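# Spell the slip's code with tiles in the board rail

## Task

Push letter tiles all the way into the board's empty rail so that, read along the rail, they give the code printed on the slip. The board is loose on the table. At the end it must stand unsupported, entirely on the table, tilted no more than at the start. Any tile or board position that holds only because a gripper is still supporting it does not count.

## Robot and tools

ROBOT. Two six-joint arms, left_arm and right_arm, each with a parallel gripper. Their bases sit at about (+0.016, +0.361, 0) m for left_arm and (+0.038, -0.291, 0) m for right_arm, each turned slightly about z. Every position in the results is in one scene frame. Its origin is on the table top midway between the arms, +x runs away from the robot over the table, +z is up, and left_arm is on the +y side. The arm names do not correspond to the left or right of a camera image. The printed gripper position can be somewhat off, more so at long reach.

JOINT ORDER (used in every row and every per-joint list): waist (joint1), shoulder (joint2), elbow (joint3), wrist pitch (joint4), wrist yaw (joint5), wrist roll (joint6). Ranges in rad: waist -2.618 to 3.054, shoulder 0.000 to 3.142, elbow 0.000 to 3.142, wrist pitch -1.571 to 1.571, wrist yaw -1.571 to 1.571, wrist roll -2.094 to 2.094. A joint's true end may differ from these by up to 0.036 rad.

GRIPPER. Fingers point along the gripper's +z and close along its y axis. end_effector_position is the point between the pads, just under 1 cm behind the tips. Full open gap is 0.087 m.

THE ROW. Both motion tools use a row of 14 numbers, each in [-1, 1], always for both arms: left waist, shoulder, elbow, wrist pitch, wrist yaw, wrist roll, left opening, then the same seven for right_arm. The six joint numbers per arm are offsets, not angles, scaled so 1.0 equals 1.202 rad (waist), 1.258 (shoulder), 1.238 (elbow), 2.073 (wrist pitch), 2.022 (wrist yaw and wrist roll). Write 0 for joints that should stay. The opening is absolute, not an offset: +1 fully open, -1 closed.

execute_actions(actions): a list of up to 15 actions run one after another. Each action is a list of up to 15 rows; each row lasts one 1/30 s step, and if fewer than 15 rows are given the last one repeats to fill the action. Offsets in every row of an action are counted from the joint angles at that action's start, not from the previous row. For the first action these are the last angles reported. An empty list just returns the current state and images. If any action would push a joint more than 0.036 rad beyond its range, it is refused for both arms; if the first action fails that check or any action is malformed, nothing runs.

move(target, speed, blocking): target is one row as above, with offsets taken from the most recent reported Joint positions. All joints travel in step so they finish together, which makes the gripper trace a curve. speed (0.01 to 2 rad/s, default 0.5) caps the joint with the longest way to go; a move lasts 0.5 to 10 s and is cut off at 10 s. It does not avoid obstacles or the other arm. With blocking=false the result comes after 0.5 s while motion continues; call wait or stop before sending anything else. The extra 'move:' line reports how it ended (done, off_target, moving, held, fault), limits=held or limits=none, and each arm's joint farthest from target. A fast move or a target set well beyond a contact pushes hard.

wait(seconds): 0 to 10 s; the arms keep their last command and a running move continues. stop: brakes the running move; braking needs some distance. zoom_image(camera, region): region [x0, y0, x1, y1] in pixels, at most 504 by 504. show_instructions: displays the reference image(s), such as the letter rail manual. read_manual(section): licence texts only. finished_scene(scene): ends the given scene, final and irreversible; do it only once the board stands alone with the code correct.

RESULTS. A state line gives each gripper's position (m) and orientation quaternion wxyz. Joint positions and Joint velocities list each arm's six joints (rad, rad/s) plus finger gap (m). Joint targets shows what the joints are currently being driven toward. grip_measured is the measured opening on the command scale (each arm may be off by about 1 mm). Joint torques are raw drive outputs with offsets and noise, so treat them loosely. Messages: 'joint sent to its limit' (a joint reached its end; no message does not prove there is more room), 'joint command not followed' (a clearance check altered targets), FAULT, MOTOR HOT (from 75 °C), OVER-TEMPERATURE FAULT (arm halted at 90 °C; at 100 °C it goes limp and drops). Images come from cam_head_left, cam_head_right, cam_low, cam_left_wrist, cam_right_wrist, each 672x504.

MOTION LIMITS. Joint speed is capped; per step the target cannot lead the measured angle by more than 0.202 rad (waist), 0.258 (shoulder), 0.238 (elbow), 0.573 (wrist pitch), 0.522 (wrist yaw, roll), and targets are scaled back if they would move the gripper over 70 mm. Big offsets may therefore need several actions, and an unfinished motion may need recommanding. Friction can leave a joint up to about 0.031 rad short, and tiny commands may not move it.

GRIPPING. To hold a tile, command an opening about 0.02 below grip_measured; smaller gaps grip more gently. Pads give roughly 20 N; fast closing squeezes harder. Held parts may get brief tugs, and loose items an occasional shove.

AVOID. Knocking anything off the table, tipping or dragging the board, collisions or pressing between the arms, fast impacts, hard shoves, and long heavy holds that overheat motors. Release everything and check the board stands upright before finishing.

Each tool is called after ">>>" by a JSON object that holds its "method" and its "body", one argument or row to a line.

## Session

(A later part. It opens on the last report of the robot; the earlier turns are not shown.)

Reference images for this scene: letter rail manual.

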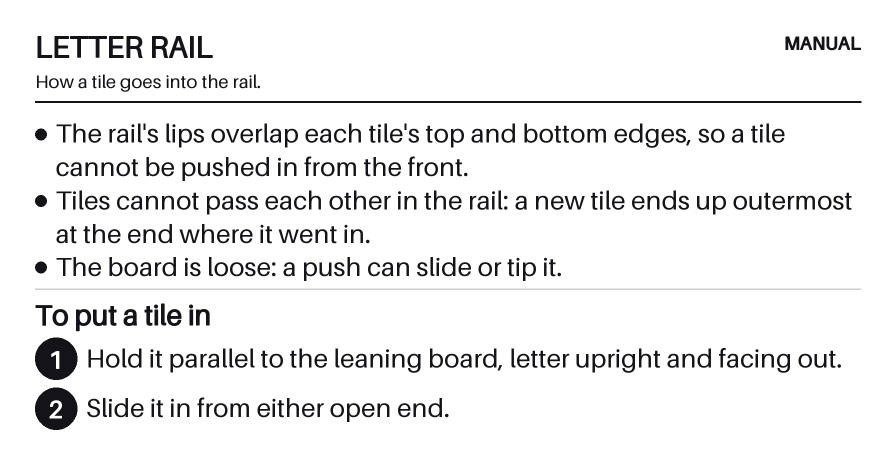

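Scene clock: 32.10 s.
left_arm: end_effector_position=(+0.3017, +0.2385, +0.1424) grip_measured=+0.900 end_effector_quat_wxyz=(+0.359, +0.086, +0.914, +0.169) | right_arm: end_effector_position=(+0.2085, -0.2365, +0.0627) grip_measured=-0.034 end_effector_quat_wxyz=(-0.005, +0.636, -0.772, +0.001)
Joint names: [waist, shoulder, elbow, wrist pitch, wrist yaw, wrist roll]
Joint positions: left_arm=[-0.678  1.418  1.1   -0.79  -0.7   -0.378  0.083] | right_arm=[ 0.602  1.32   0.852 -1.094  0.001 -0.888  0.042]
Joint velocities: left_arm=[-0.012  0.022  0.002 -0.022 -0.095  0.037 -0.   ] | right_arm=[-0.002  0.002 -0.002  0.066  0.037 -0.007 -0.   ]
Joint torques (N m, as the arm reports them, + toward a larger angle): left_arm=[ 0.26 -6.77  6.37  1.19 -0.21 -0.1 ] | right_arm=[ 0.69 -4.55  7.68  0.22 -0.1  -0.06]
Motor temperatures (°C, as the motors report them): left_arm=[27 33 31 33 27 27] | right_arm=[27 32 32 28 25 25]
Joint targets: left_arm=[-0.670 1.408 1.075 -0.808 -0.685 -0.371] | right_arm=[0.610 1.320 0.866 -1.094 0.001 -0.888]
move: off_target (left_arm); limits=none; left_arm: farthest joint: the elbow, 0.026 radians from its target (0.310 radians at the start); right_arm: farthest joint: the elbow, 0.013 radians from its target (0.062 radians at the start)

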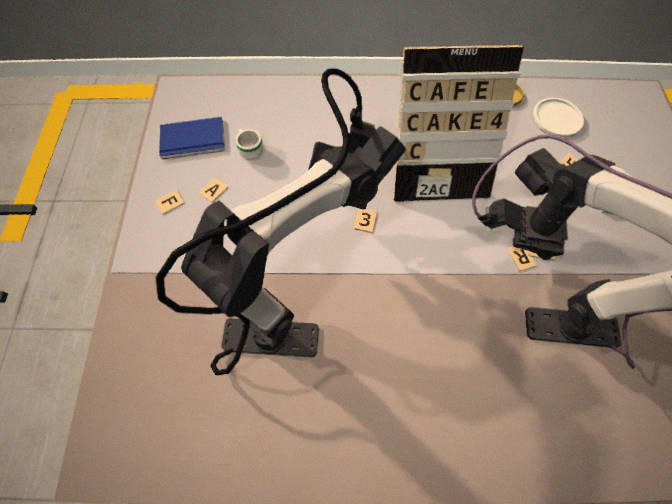

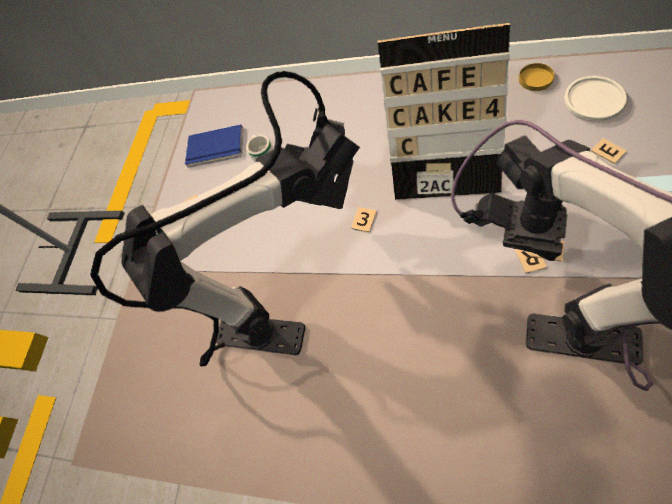

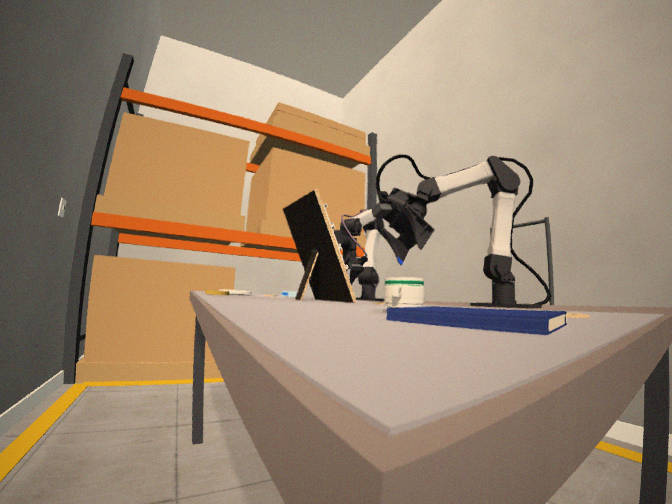

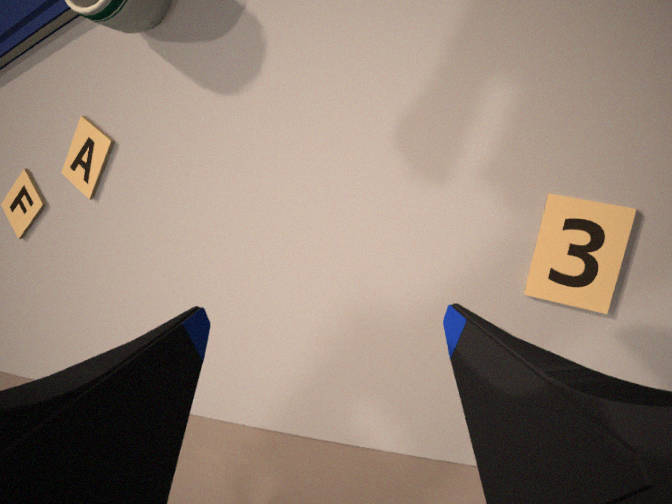

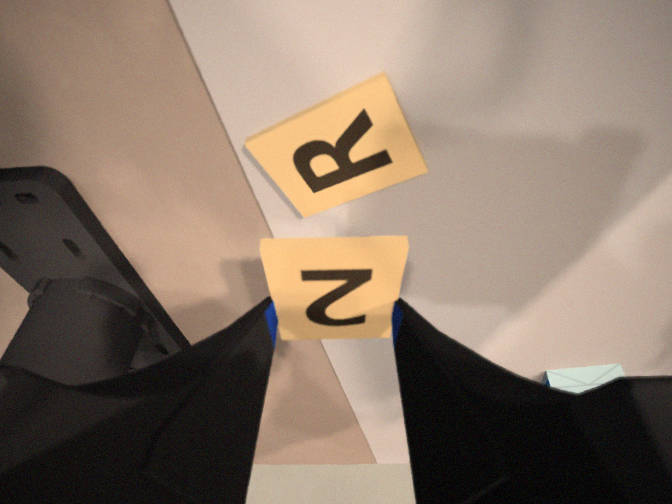

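>>> {"method": "move", "body": {
  "target": [0.989,0.745,0.755,-0.232,0.352,0,0.9,0.525,0.642,0.635,0.005,0,0,-0.12],
  "speed": 1.2
}}

Scene clock: 34.03 s.
left_arm: end_effector_position=(+0.3940, +0.5306, +0.0326) grip_measured=+0.900 end_effector_quat_wxyz=(-0.006, -0.406, +0.914, +0.000) | right_arm: end_effector_position=(+0.2303, +0.0337, +0.0293) grip_measured=-0.034 end_effector_quat_wxyz=(-0.004, +0.844, -0.536, -0.000)
Joint names: [waist, shoulder, elbow, wrist pitch, wrist yaw, wrist roll]
Joint positions: left_arm=[ 0.518  2.342  2.018 -1.258 -0.001 -0.378  0.083] | right_arm=[ 1.233  2.11   1.625 -1.078  0.001 -0.888  0.042]
Joint velocities: left_arm=[-0.007  0.002 -0.017 -0.051 -0.007 -0.037 -0.001] | right_arm=[-0.007 -0.002 -0.012  0.037  0.066 -0.051 -0.001]
Joint torques (N m, as the arm reports them, + toward a larger angle): left_arm=[ -0.82 -12.68   9.6    0.37   0.1   -0.15] | right_arm=[ -0.05 -10.9    7.42   0.21  -0.06  -0.04]
Motor temperatures (°C, as the motors report them): left_arm=[27 34 31 33 27 27] | right_arm=[27 32 32 28 25 25]
Joint targets: left_arm=[0.511 2.355 2.035 -1.271 0.012 -0.378] | right_arm=[1.233 2.127 1.638 -1.084 0.001 -0.888]
move: done; limits=none; left_arm: farthest joint: the elbow, 0.017 radians from its target (0.935 radians at the start); right_arm: farthest joint: the shoulder, 0.018 radians from its target (0.808 radians at the start)

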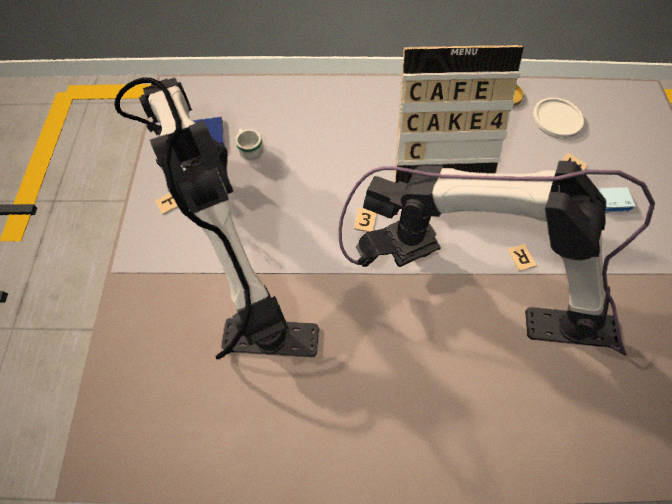

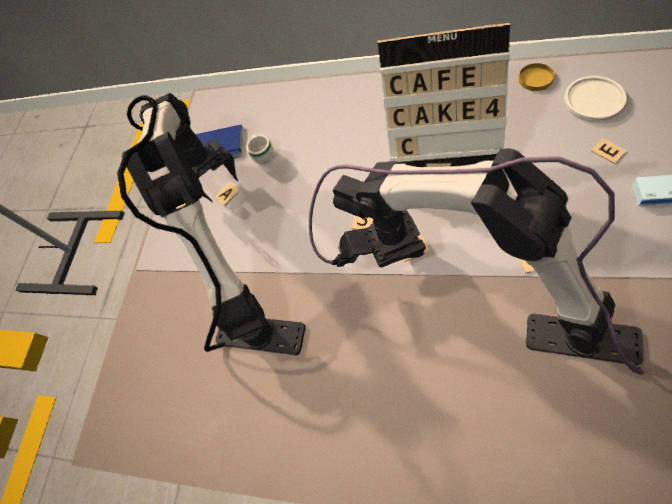

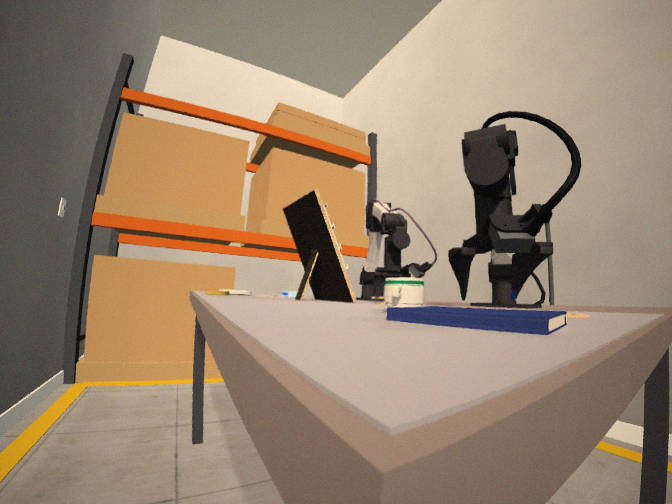

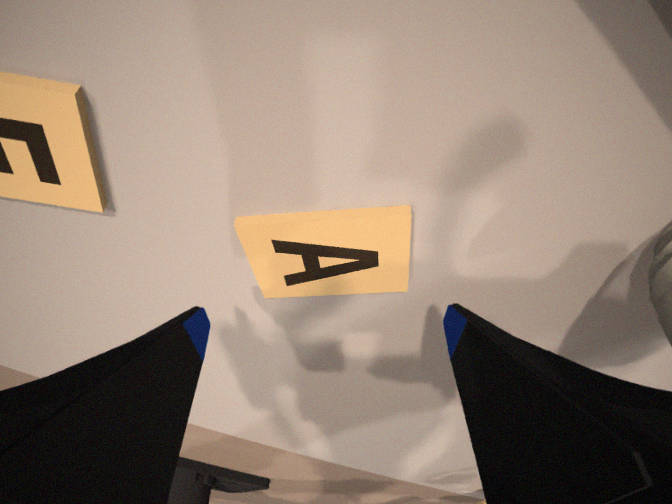

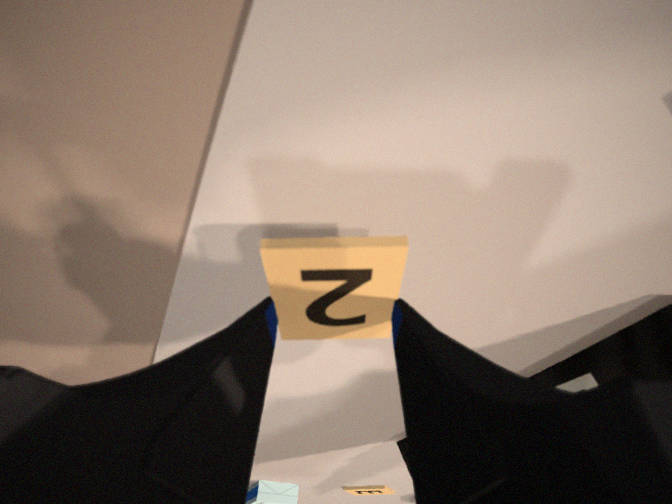

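>>> {"method": "move", "body": {
  "target": [0,0.026,-0.073,0.043,0,-0.052,0.9,0,0.029,-0.05,0.026,0,0,-0.12],
  "speed": 0.25
}}

Scene clock: 36.13 s.
left_arm: end_effector_position=(+0.3980, +0.5282, +0.0115) grip_measured=+0.900 end_effector_quat_wxyz=(-0.003, -0.450, +0.893, +0.000) | right_arm: end_effector_position=(+0.2285, +0.0297, +0.0146) grip_measured=-0.031 end_effector_quat_wxyz=(+0.003, +0.844, -0.536, +0.001)
Joint names: [waist, shoulder, elbow, wrist pitch, wrist yaw, wrist roll]
Joint positions: left_arm=[ 0.518  2.352  1.952 -1.177 -0.    -0.477  0.083] | right_arm=[ 1.233  2.123  1.584 -1.038  0.001 -0.888  0.042]
Joint velocities: left_arm=[-0.017 -0.017  0.002  0.022 -0.095  0.051 -0.001] | right_arm=[-0.012 -0.002 -0.007  0.037 -0.081  0.066 -0.   ]
Joint torques (N m, as the arm reports them, + toward a larger angle): left_arm=[ -0.32 -11.98   5.44   0.58  -0.05  -0.2 ] | right_arm=[ -0.05 -10.31   4.76   0.33  -0.1   -0.12]
Motor temperatures (°C, as the motors report them): left_arm=[27 34 31 33 27 27] | right_arm=[27 33 33 28 25 25]
Joint targets: left_arm=[0.518 2.374 1.927 -1.169 -0.001 -0.483] | right_arm=[1.233 2.147 1.563 -1.024 0.000 -0.888]
move: off_target (left_arm, right_arm); limits=none; left_arm: farthest joint: the elbow, 0.024 radians from its target (0.090 radians at the start); right_arm: farthest joint: the shoulder, 0.023 radians from its target (0.036 radians at the start)

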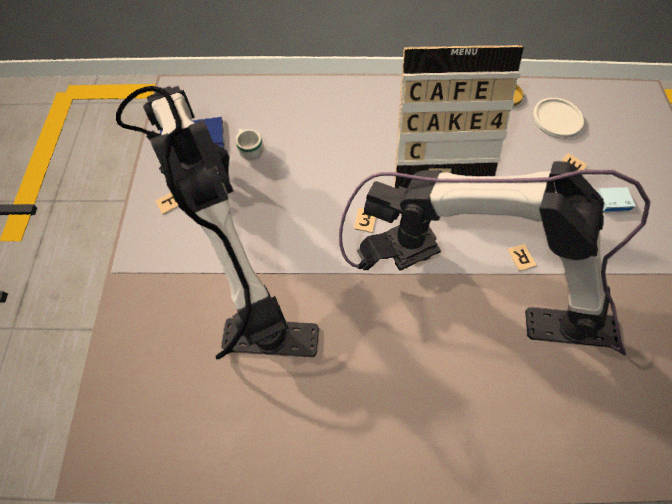

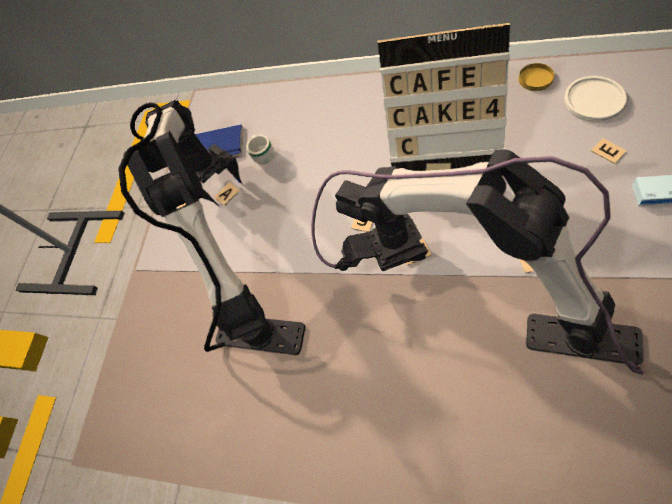

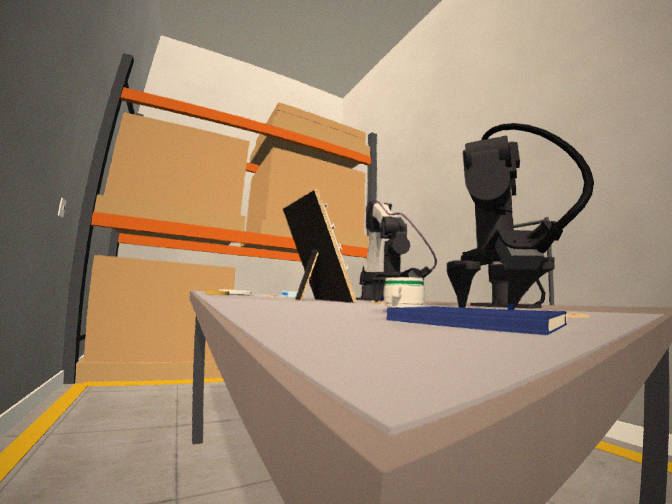

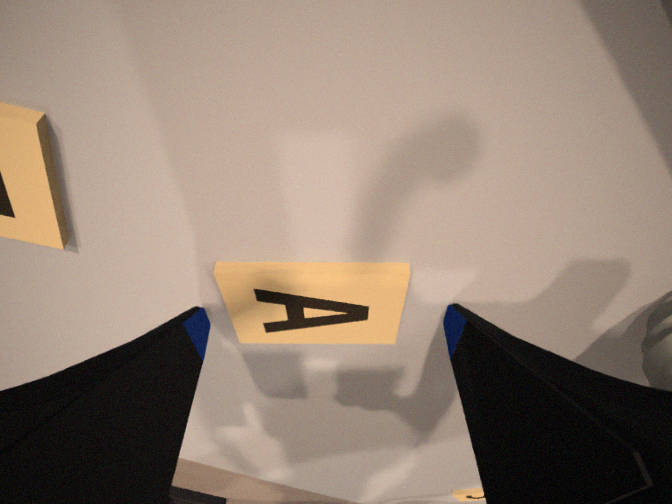

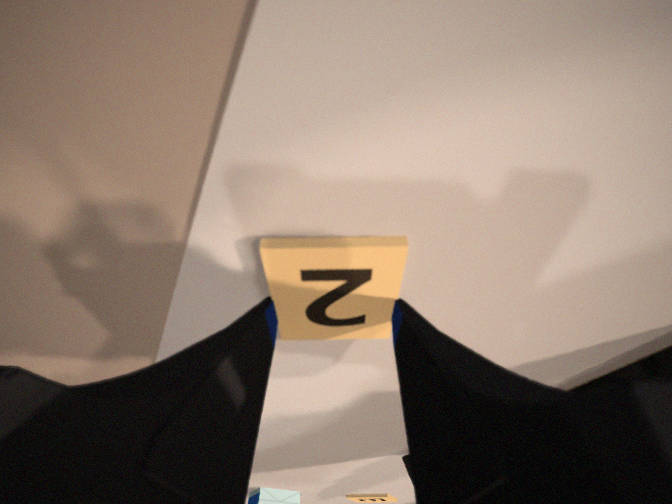

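>>> {"method": "execute_actions", "body": {
  "actions": [
    [[0,0,0,0,0,0,0.8,0,0,0,0,0,0,0.2],[0,0,0,0,0,0,0.7,0,0,0,0,0,0,0.5],[0,0,0,0,0,0,0.6,0,0,0,0,0,0,0.5],[0,0,0,0,0,0,0.52,0,0,0,0,0,0,0.5],[0,0,0,0,0,0,0.45,0,0,0,0,0,0,0.5],[0,0,0,0,0,0,0.4,0,-0.02,0,0,0,0,0.5],[0,0,0,0,0,0,0.35,0,-0.04,0,0,0,0,0.5],[0,0,0,0,0,0,0.3,0,-0.06,0,0,0,0,0.5],[0,0,0,0,0,0,0.24,0,-0.08,0,0,0,0,0.5]]
  ]
}}

>>> {"method": "move", "body": {
  "target": [-0.05,0,0,0,0,0.325,0.24,-0.6,-0.9,-0.65,0,0,0.3,0.5],
  "speed": 1.3
}}

Scene clock: 36.87 s.
left_arm: end_effector_position=(+0.3981, +0.5283, +0.0115) grip_measured=+0.298 end_effector_quat_wxyz=(-0.003, -0.450, +0.893, +0.000) | right_arm: end_effector_position=(+0.2322, +0.0374, +0.0524) grip_measured=+0.500 end_effector_quat_wxyz=(-0.050, +0.843, -0.536, -0.005)
Joint names: [waist, shoulder, elbow, wrist pitch, wrist yaw, wrist roll]
Joint positions: left_arm=[ 0.518  2.352  1.952 -1.176 -0.    -0.477  0.057] | right_arm=[ 1.233  2.017  1.584 -1.038  0.001 -0.888  0.066]
Joint velocities: left_arm=[-0.007  0.002 -0.002  0.037 -0.037  0.051  0.   ] | right_arm=[-0.017 -0.007 -0.002 -0.051  0.037 -0.022  0.001]
Joint torques (N m, as the arm reports them, + toward a larger angle): left_arm=[ -0.33 -13.81   7.86   0.5   -0.04  -0.13] | right_arm=[ -0.1  -11.44   6.82   0.38  -0.07  -0.13]
Motor temperatures (°C, as the motors report them): left_arm=[27 35 31 33 27 27] | right_arm=[27 33 33 28 25 25]
Joint targets: left_arm=[0.518 2.352 1.952 -1.177 -0.000 -0.477] | right_arm=[1.233 2.023 1.584 -1.038 0.001 -0.888]

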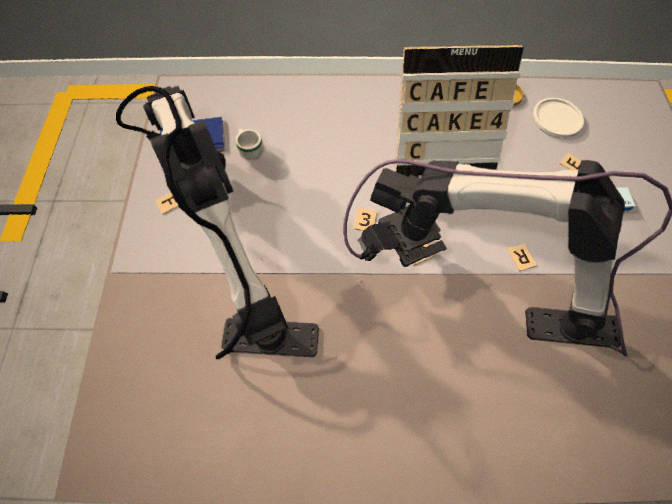

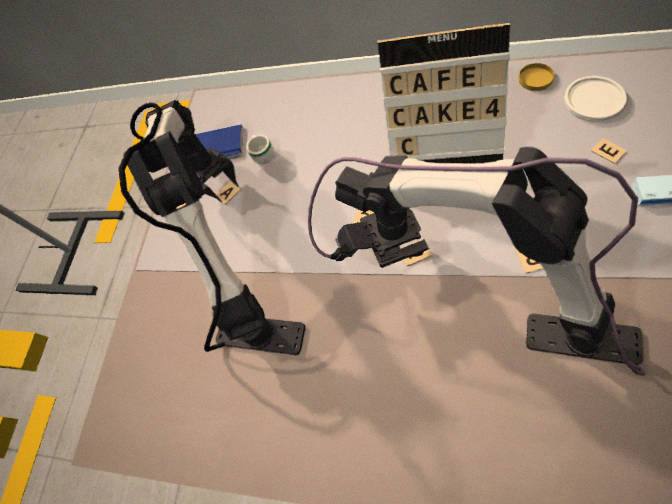

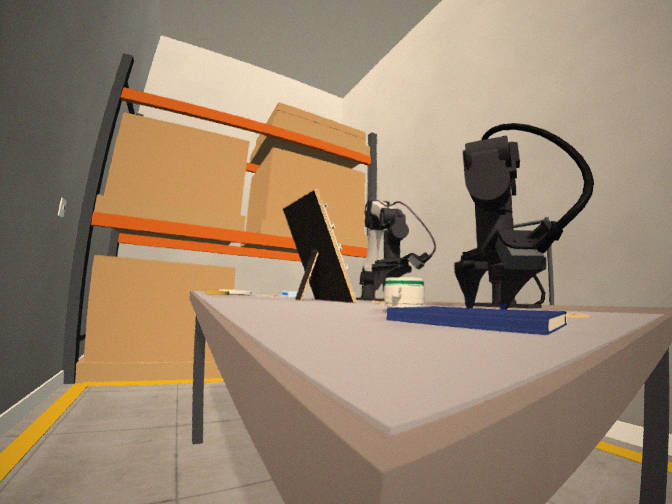

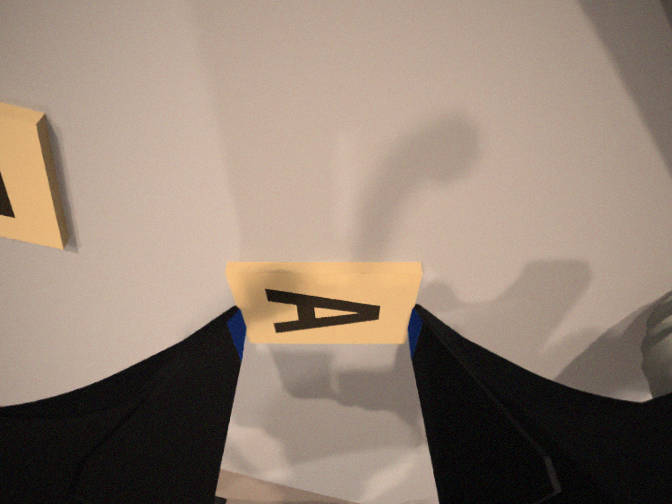

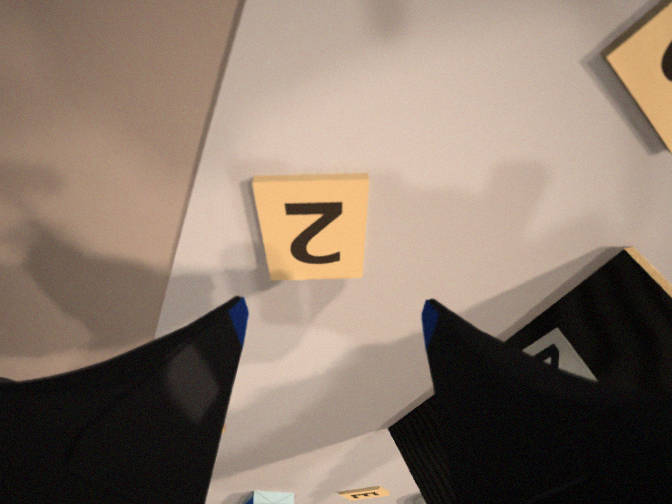

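Scene clock: 38.67 s.
left_arm: end_effector_position=(+0.3916, +0.5303, +0.0117) grip_measured=+0.298 end_effector_quat_wxyz=(-0.004, -0.117, +0.993, -0.001) | right_arm: end_effector_position=(+0.2027, -0.2324, +0.1122) grip_measured=+0.500 end_effector_quat_wxyz=(+0.215, -0.335, +0.917, +0.012)
Joint names: [waist, shoulder, elbow, wrist pitch, wrist yaw, wrist roll]
Joint positions: left_arm=[ 0.465  2.352  1.952 -1.179 -0.     0.17   0.057] | right_arm=[ 0.521  0.9    0.799 -1.035  0.001 -0.291  0.066]
Joint velocities: left_arm=[-0.017  0.012 -0.017 -0.007 -0.022 -0.051 -0.   ] | right_arm=[-0.007  0.007 -0.002 -0.051 -0.022 -0.051 -0.   ]
Joint torques (N m, as the arm reports them, + toward a larger angle): left_arm=[ -0.92 -13.8    7.85   0.53   0.01  -0.05] | right_arm=[-0.85 -2.64  5.77  1.02 -0.01 -0.01]
Motor temperatures (°C, as the motors report them): left_arm=[27 36 31 33 27 27] | right_arm=[27 33 33 29 25 25]
Joint targets: left_arm=[0.457 2.352 1.952 -1.176 -0.000 0.180] | right_arm=[0.512 0.885 0.779 -1.038 0.001 -0.282]
move: done; limits=none; left_arm: farthest joint: the wrist roll, 0.010 radians from its target (0.657 radians at the start); right_arm: farthest joint: the elbow, 0.020 radians from its target (0.804 radians at the start)

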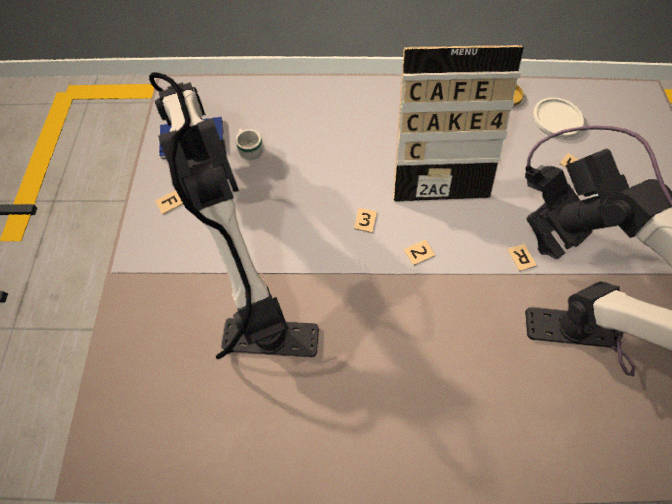

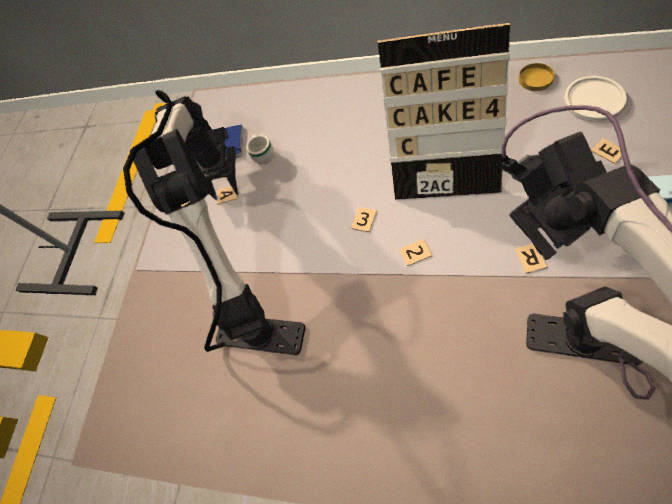

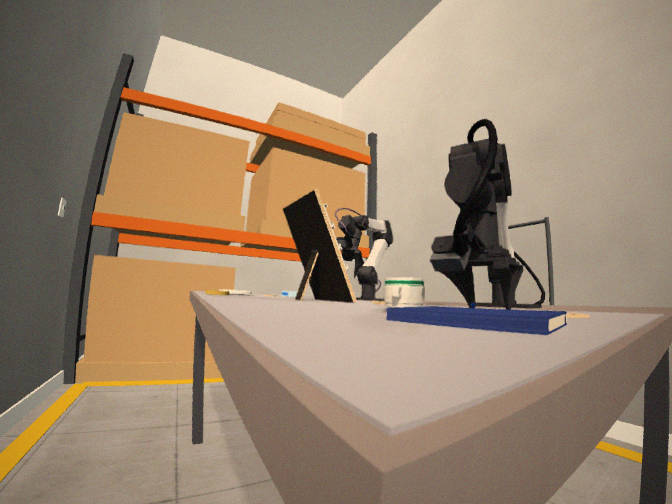

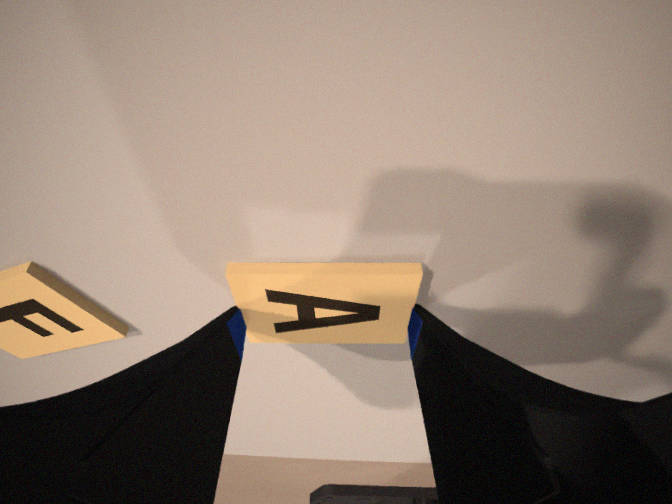

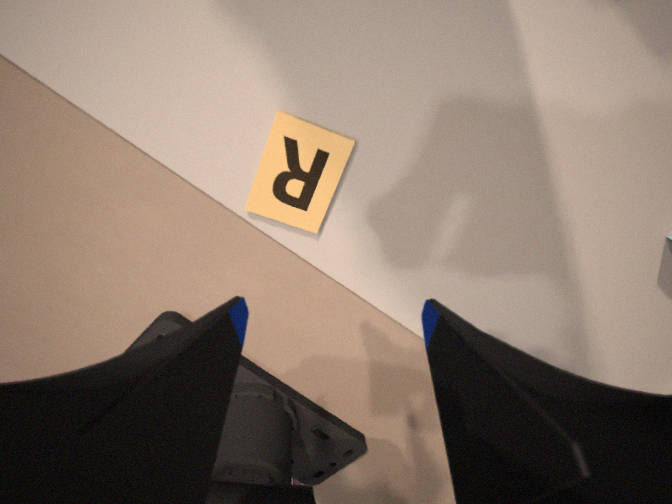

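>>> {"method": "move", "body": {
  "target": [0,-0.1,0,0,0,0,0.6,-0.2,0,0,0,0,0,0.5],
  "speed": 0.6
}}

>>> {"method": "move", "body": {
  "target": [-0.072,-0.087,-0.2,0.01,0,0.741,0.6,-0.2,0,0,0,0,0,0.5],
  "speed": 1.8
}}

Scene clock: 39.63 s.
left_arm: end_effector_position=(+0.4007, +0.5342, +0.0627) grip_measured=+0.600 end_effector_quat_wxyz=(+0.058, -0.117, +0.991, +0.017) | right_arm: end_effector_position=(+0.2117, -0.2717, +0.1122) grip_measured=+0.500 end_effector_quat_wxyz=(+0.215, -0.227, +0.950, -0.012)
Joint names: [waist, shoulder, elbow, wrist pitch, wrist yaw, wrist roll]
Joint positions: left_arm=[ 0.465  2.223  1.952 -1.179 -0.     0.17   0.07 ] | right_arm=[ 0.29   0.9    0.799 -1.035  0.    -0.291  0.066]
Joint velocities: left_arm=[ 0.002  0.017 -0.007 -0.051  0.007  0.007 -0.001] | right_arm=[ 0.002 -0.017  0.017 -0.037  0.007 -0.022  0.   ]
Joint torques (N m, as the arm reports them, + toward a larger angle): left_arm=[ -0.35 -12.85   8.13   0.78   0.01  -0.14] | right_arm=[-0.69 -1.35  7.42  1.   -0.06 -0.11]
Motor temperatures (°C, as the motors report them): left_arm=[27 36 31 33 27 27] | right_arm=[27 33 33 29 25 25]
Joint targets: left_arm=[0.465 2.226 1.952 -1.179 -0.000 0.170] | right_arm=[0.281 0.900 0.799 -1.035 0.001 -0.291]
move: done; limits=none; left_arm: farthest joint: the shoulder, 0.003 radians from its target (0.126 radians at the start); right_arm: farthest joint: the waist, 0.009 radians from its target (0.241 radians at the start)

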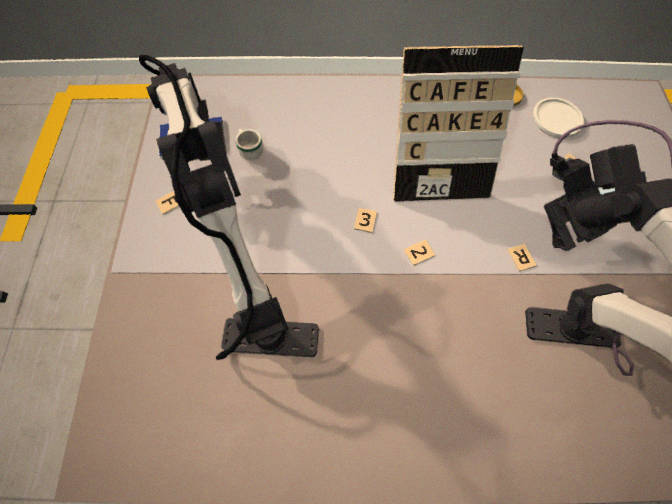

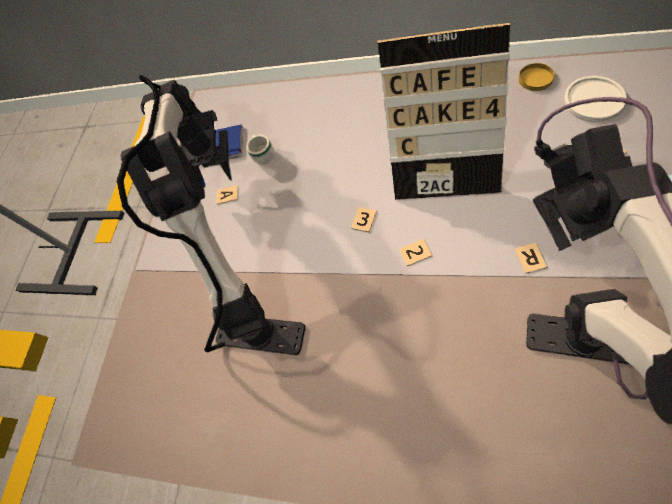

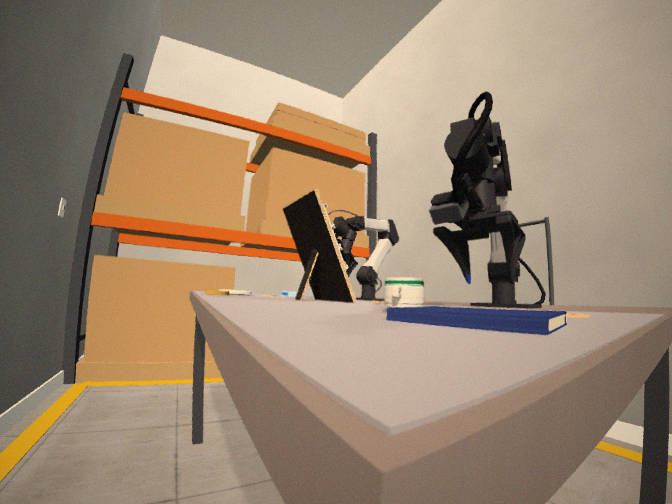

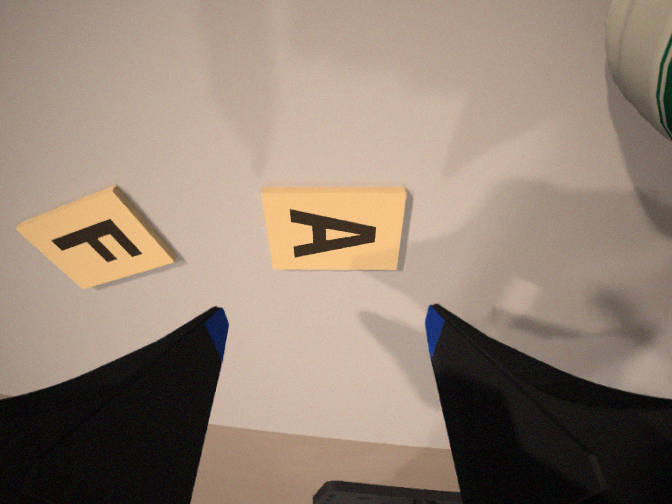

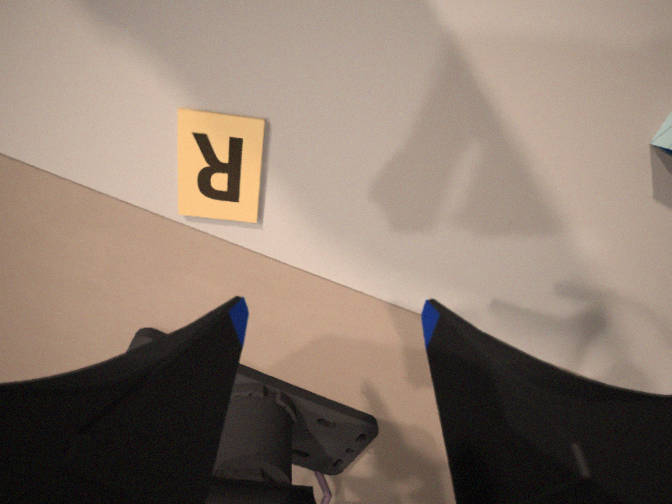

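Scene clock: 41.60 s.
left_arm: end_effector_position=(+0.3947, +0.5342, +0.0500) grip_measured=+0.600 end_effector_quat_wxyz=(+0.002, +0.619, +0.786, +0.004) | right_arm: end_effector_position=(+0.2115, -0.3121, +0.1122) grip_measured=+0.500 end_effector_quat_wxyz=(+0.212, -0.116, +0.970, -0.037)
Joint names: [waist, shoulder, elbow, wrist pitch, wrist yaw, wrist roll]
Joint positions: left_arm=[ 0.388  2.124  1.73  -1.167 -0.     1.662  0.07 ] | right_arm=[ 0.059  0.9    0.799 -1.035  0.    -0.291  0.066]
Joint velocities: left_arm=[-0.002  0.032 -0.002 -0.007 -0.007 -0.051 -0.   ] | right_arm=[-0.007  0.012 -0.002  0.037 -0.081 -0.051  0.001]
Joint torques (N m, as the arm reports them, + toward a larger angle): left_arm=[ -1.02 -12.76   5.24   0.52   0.08  -0.07] | right_arm=[-0.84 -1.03  7.41  1.06 -0.09 -0.14]
Motor temperatures (°C, as the motors report them): left_arm=[27 37 31 32 27 27] | right_arm=[27 33 33 29 25 25]
Joint targets: left_arm=[0.379 2.114 1.704 -1.158 -0.000 1.668] | right_arm=[0.050 0.900 0.799 -1.035 0.000 -0.291]
move: off_target (left_arm); limits=none; left_arm: farthest joint: the elbow, 0.025 radians from its target (0.247 radians at the start); right_arm: farthest joint: the waist, 0.009 radians from its target (0.240 radians at the start)

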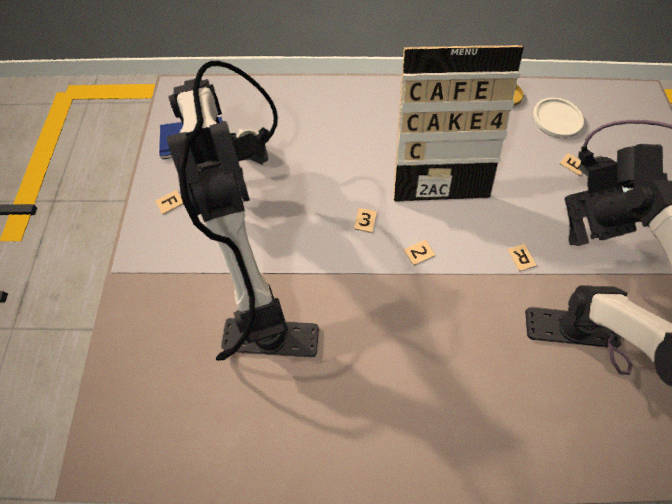

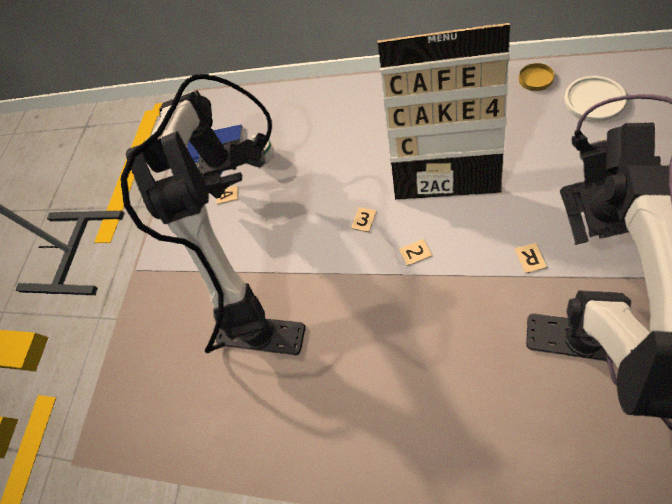

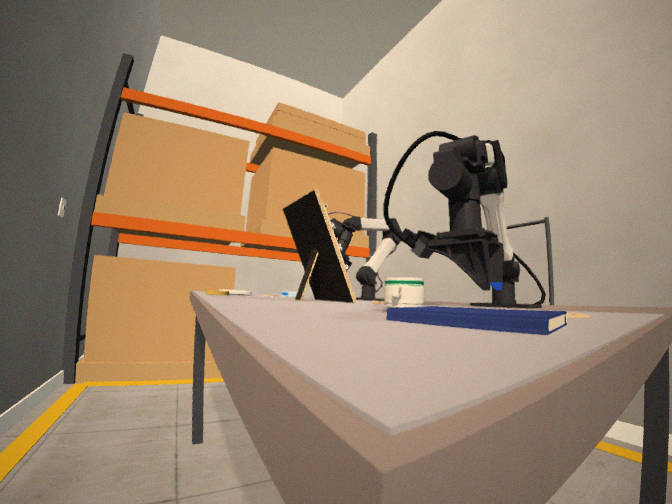

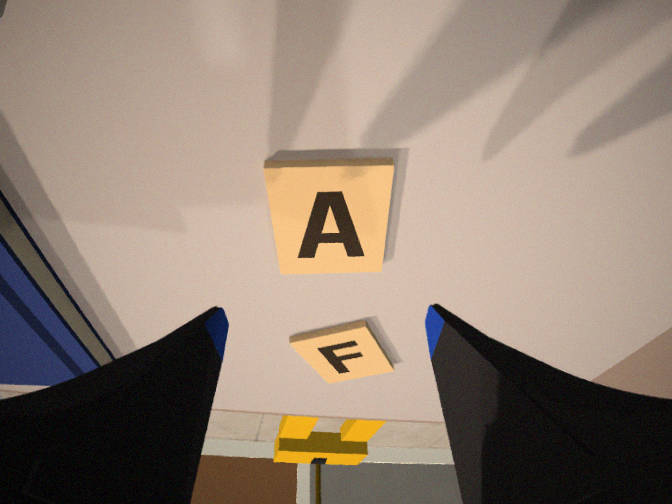

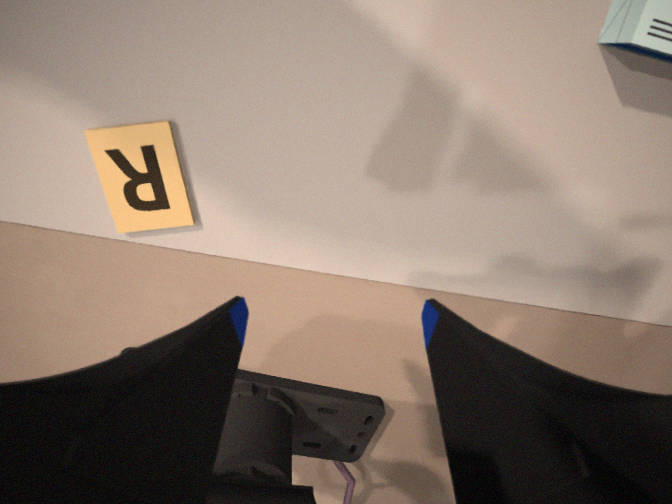

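>>> {"method": "move", "body": {
  "target": [0,0.052,-0.092,0.063,0,-0.008,0.5,0,0,0,0,0,0,0.5],
  "speed": 0.3
}}

Scene clock: 43.07 s.
left_arm: end_effector_position=(+0.3943, +0.5340, +0.0116) grip_measured=+0.500 end_effector_quat_wxyz=(-0.001, +0.615, +0.789, +0.000) | right_arm: end_effector_position=(+0.2115, -0.3121, +0.1122) grip_measured=+0.500 end_effector_quat_wxyz=(+0.212, -0.116, +0.970, -0.037)
Joint names: [waist, shoulder, elbow, wrist pitch, wrist yaw, wrist roll]
Joint positions: left_arm=[ 0.388  2.167  1.642 -1.046 -0.002  1.651  0.066] | right_arm=[ 0.059  0.9    0.799 -1.035  0.    -0.291  0.066]
Joint velocities: left_arm=[-0.007 -0.002 -0.002  0.081  0.007 -0.022 -0.001] | right_arm=[-0.007 -0.002 -0.027 -0.037 -0.022  0.007  0.002]
Joint torques (N m, as the arm reports them, + toward a larger angle): left_arm=[ -0.29 -10.34   4.99   0.49   0.09  -0.19] | right_arm=[ 0.05 -1.34  7.4   1.03 -0.02 -0.07]
Motor temperatures (°C, as the motors report them): left_arm=[27 38 31 32 27 27] | right_arm=[27 33 33 29 25 25]
Joint targets: left_arm=[0.388 2.189 1.616 -1.037 -0.000 1.646] | right_arm=[0.059 0.900 0.799 -1.035 0.000 -0.291]
move: off_target (left_arm); limits=none; left_arm: farthest joint: the elbow, 0.026 radians from its target (0.114 radians at the start); right_arm: farthest joint: the waist, 0.000 radians from its target (0.000 radians at the start)

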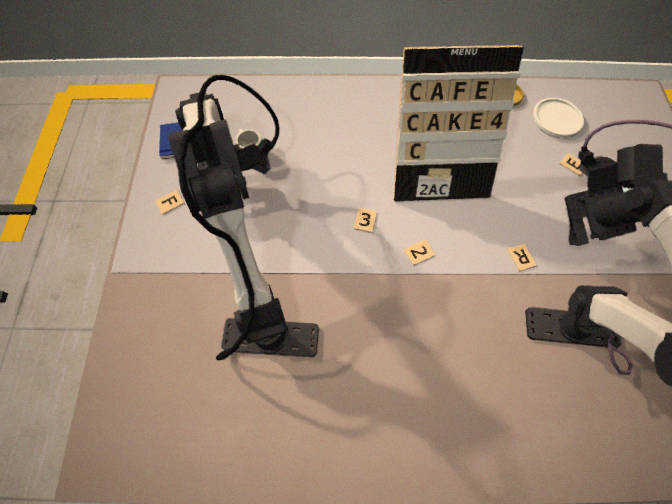

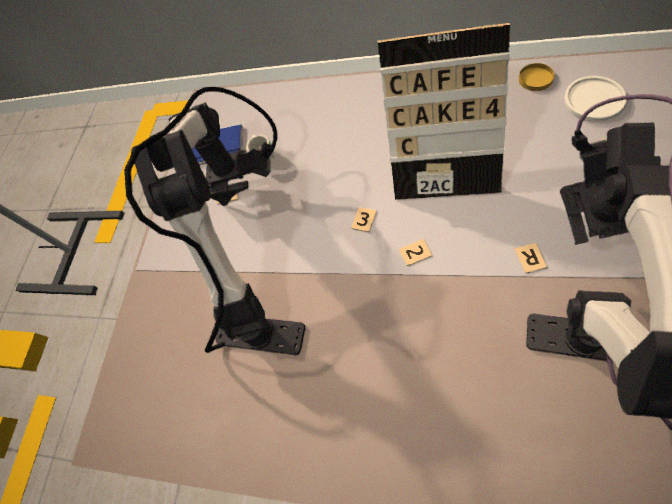

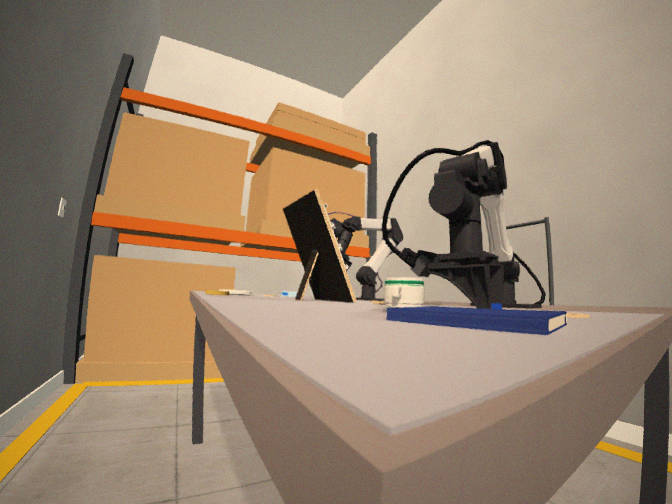

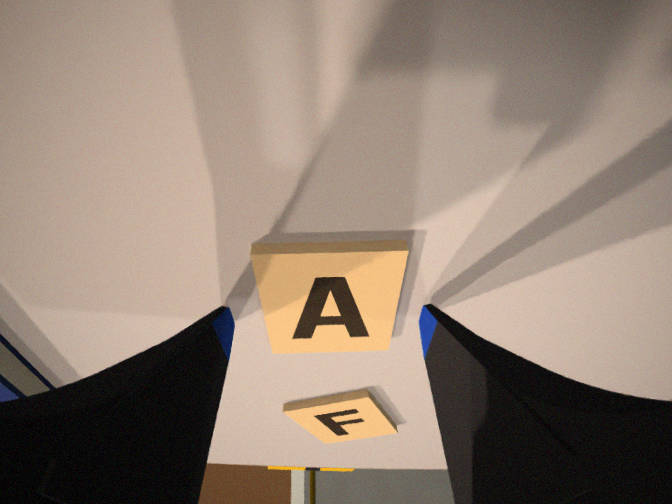

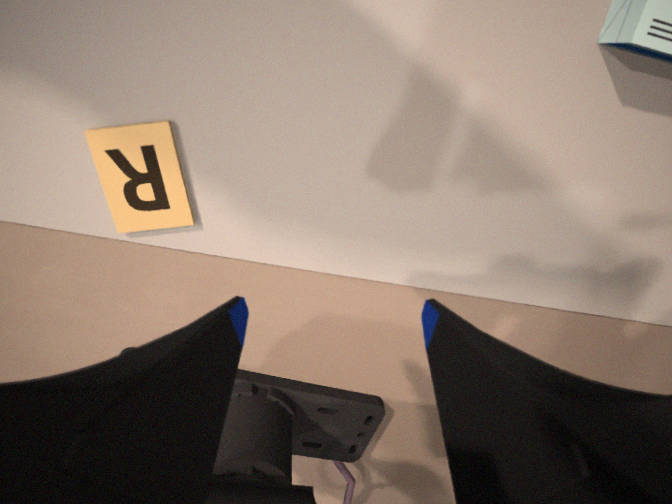

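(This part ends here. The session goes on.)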